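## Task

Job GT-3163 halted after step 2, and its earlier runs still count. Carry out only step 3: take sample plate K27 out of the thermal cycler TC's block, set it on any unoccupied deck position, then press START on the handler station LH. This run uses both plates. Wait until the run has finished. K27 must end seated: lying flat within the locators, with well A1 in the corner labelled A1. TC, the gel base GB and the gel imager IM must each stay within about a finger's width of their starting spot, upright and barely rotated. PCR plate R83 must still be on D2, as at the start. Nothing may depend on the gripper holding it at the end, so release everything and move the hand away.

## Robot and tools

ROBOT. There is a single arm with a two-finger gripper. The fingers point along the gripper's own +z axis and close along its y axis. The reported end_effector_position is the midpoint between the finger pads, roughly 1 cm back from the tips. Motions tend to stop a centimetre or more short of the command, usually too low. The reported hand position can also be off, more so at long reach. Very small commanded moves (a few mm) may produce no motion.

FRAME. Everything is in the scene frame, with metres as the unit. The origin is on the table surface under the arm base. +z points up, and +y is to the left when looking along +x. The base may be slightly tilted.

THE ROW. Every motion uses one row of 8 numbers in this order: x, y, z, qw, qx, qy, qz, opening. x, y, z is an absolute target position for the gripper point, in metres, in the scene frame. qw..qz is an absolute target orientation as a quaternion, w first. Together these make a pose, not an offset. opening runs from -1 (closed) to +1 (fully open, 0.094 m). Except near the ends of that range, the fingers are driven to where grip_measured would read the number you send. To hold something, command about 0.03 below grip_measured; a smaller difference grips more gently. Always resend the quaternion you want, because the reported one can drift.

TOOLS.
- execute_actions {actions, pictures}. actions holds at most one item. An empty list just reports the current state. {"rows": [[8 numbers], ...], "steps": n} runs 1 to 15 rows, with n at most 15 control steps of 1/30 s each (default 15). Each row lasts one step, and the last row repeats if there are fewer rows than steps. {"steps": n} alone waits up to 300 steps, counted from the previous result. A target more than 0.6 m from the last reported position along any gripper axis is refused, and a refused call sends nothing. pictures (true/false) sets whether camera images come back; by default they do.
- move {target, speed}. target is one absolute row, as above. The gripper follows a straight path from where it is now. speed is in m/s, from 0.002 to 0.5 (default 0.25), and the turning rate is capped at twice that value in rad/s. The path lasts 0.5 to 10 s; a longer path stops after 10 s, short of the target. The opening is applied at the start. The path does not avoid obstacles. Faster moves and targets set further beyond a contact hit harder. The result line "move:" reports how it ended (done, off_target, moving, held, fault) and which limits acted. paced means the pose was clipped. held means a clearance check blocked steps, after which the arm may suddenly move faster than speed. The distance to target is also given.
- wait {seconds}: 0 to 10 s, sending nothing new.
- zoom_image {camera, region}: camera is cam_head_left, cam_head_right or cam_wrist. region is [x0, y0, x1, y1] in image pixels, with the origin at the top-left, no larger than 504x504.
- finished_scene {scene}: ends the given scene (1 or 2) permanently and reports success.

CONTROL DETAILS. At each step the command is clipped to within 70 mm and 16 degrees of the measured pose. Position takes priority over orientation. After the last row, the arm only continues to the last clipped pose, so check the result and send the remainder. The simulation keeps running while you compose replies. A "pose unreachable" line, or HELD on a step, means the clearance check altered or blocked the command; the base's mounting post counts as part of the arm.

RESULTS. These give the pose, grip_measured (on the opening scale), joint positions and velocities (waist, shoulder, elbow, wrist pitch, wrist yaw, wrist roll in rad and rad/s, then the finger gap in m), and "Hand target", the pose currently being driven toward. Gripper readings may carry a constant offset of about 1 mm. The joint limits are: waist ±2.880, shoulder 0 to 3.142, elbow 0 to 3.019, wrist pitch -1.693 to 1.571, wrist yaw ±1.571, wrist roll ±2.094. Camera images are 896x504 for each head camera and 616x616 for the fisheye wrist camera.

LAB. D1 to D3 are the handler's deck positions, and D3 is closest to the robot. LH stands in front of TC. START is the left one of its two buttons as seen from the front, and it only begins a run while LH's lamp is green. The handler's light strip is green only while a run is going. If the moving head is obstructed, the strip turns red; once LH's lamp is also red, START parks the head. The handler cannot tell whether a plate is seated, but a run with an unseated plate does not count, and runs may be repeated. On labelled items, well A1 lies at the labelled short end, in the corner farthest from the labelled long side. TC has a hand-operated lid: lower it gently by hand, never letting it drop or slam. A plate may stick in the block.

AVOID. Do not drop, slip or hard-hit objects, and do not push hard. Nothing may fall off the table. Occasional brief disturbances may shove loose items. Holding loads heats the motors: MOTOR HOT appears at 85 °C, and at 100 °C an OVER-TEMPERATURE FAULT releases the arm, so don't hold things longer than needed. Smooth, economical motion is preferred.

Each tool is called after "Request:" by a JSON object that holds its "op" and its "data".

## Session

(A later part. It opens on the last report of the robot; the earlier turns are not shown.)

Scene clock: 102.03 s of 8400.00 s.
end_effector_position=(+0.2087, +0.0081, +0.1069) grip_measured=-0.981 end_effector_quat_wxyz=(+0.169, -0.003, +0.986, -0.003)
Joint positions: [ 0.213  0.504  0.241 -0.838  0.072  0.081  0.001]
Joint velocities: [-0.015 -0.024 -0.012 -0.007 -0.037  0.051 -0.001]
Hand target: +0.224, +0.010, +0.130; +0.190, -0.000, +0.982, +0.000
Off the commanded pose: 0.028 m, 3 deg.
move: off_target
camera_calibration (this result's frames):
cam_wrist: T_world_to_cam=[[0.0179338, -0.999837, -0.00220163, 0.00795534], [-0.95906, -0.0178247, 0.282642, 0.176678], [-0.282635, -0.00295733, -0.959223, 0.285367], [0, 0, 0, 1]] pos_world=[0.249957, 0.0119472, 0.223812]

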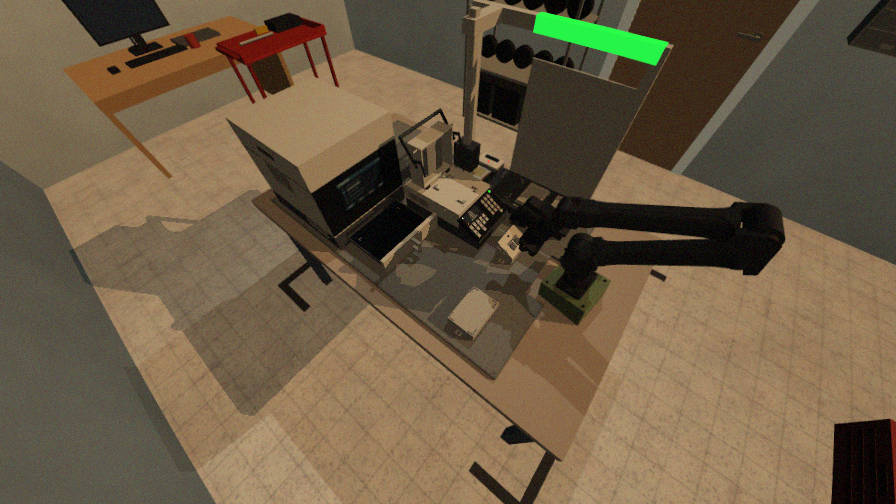

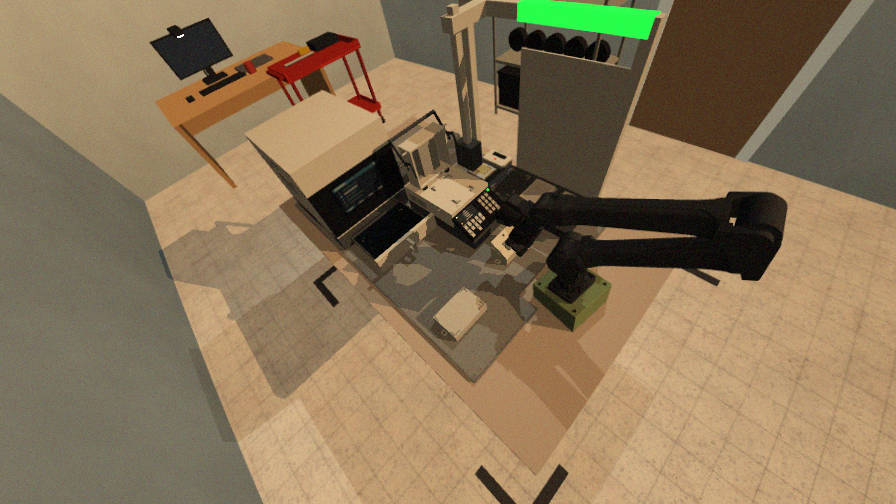

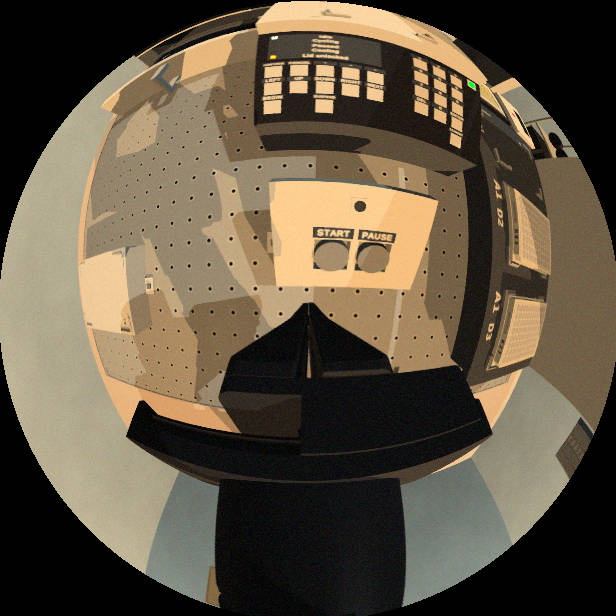

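Request:
{"op": "wait", "data": {"seconds": 10}}

Scene clock: 112.33 s of 8400.00 s.
end_effector_position=(+0.2086, +0.0081, +0.1069) grip_measured=-0.981 end_effector_quat_wxyz=(+0.169, -0.002, +0.986, -0.003)
Joint positions: [ 0.213  0.504  0.241 -0.838  0.072  0.083  0.001]
Joint velocities: [-0.005 -0.015  0.002  0.017 -0.007 -0.037 -0.001]
Hand target: +0.224, +0.010, +0.130; +0.190, -0.000, +0.982, +0.000
Off the commanded pose: 0.028 m, 3 deg.
Steps of this call (steps 1 to 309: nothing new was sent). Readings (end_effector_position):
1: (+0.2087, +0.0081, +0.1069)
2: (+0.2086, +0.0081, +0.1069)
4: (+0.2086, +0.0081, +0.1069)
8: (+0.2086, +0.0081, +0.1069)
309: the state above
camera_calibration (this result's frames):
cam_wrist: T_world_to_cam=[[0.0157879, -0.999871, -0.00292905, 0.00847433], [-0.958992, -0.0159714, 0.282983, 0.176537], [-0.282993, -0.00165877, -0.95912, 0.285366], [0, 0, 0, 1]] pos_world=[0.24992, 0.0117661, 0.223768]

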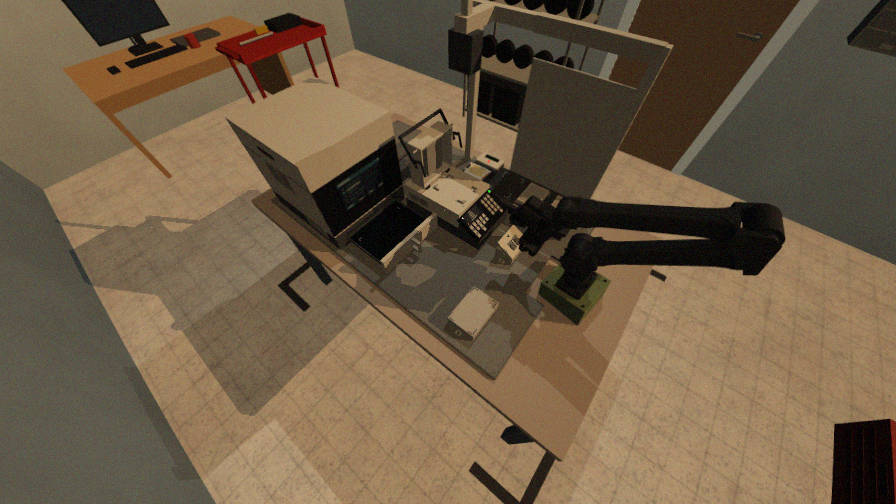

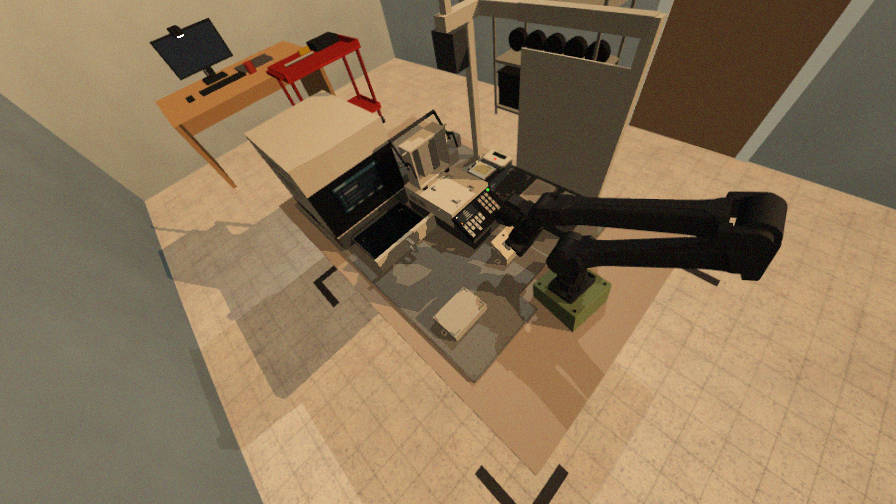

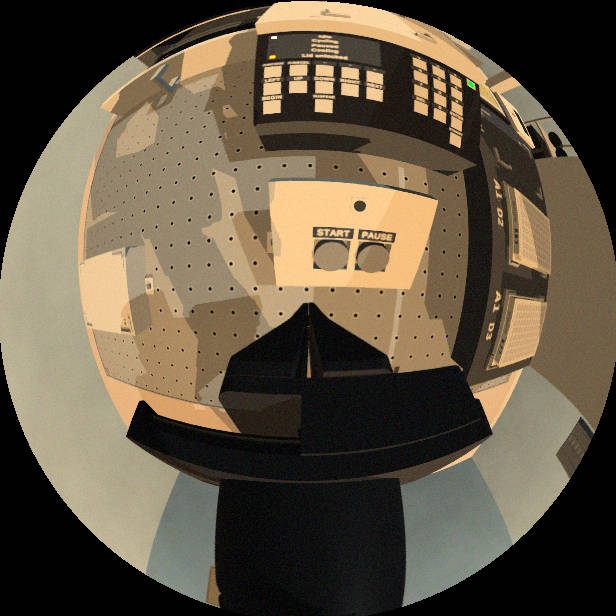

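The run has ended; closing the lid isn't a stated end condition.

Request:
{"op": "finished_scene", "data": {"scene": 1}}

The scene is finished: the task was done.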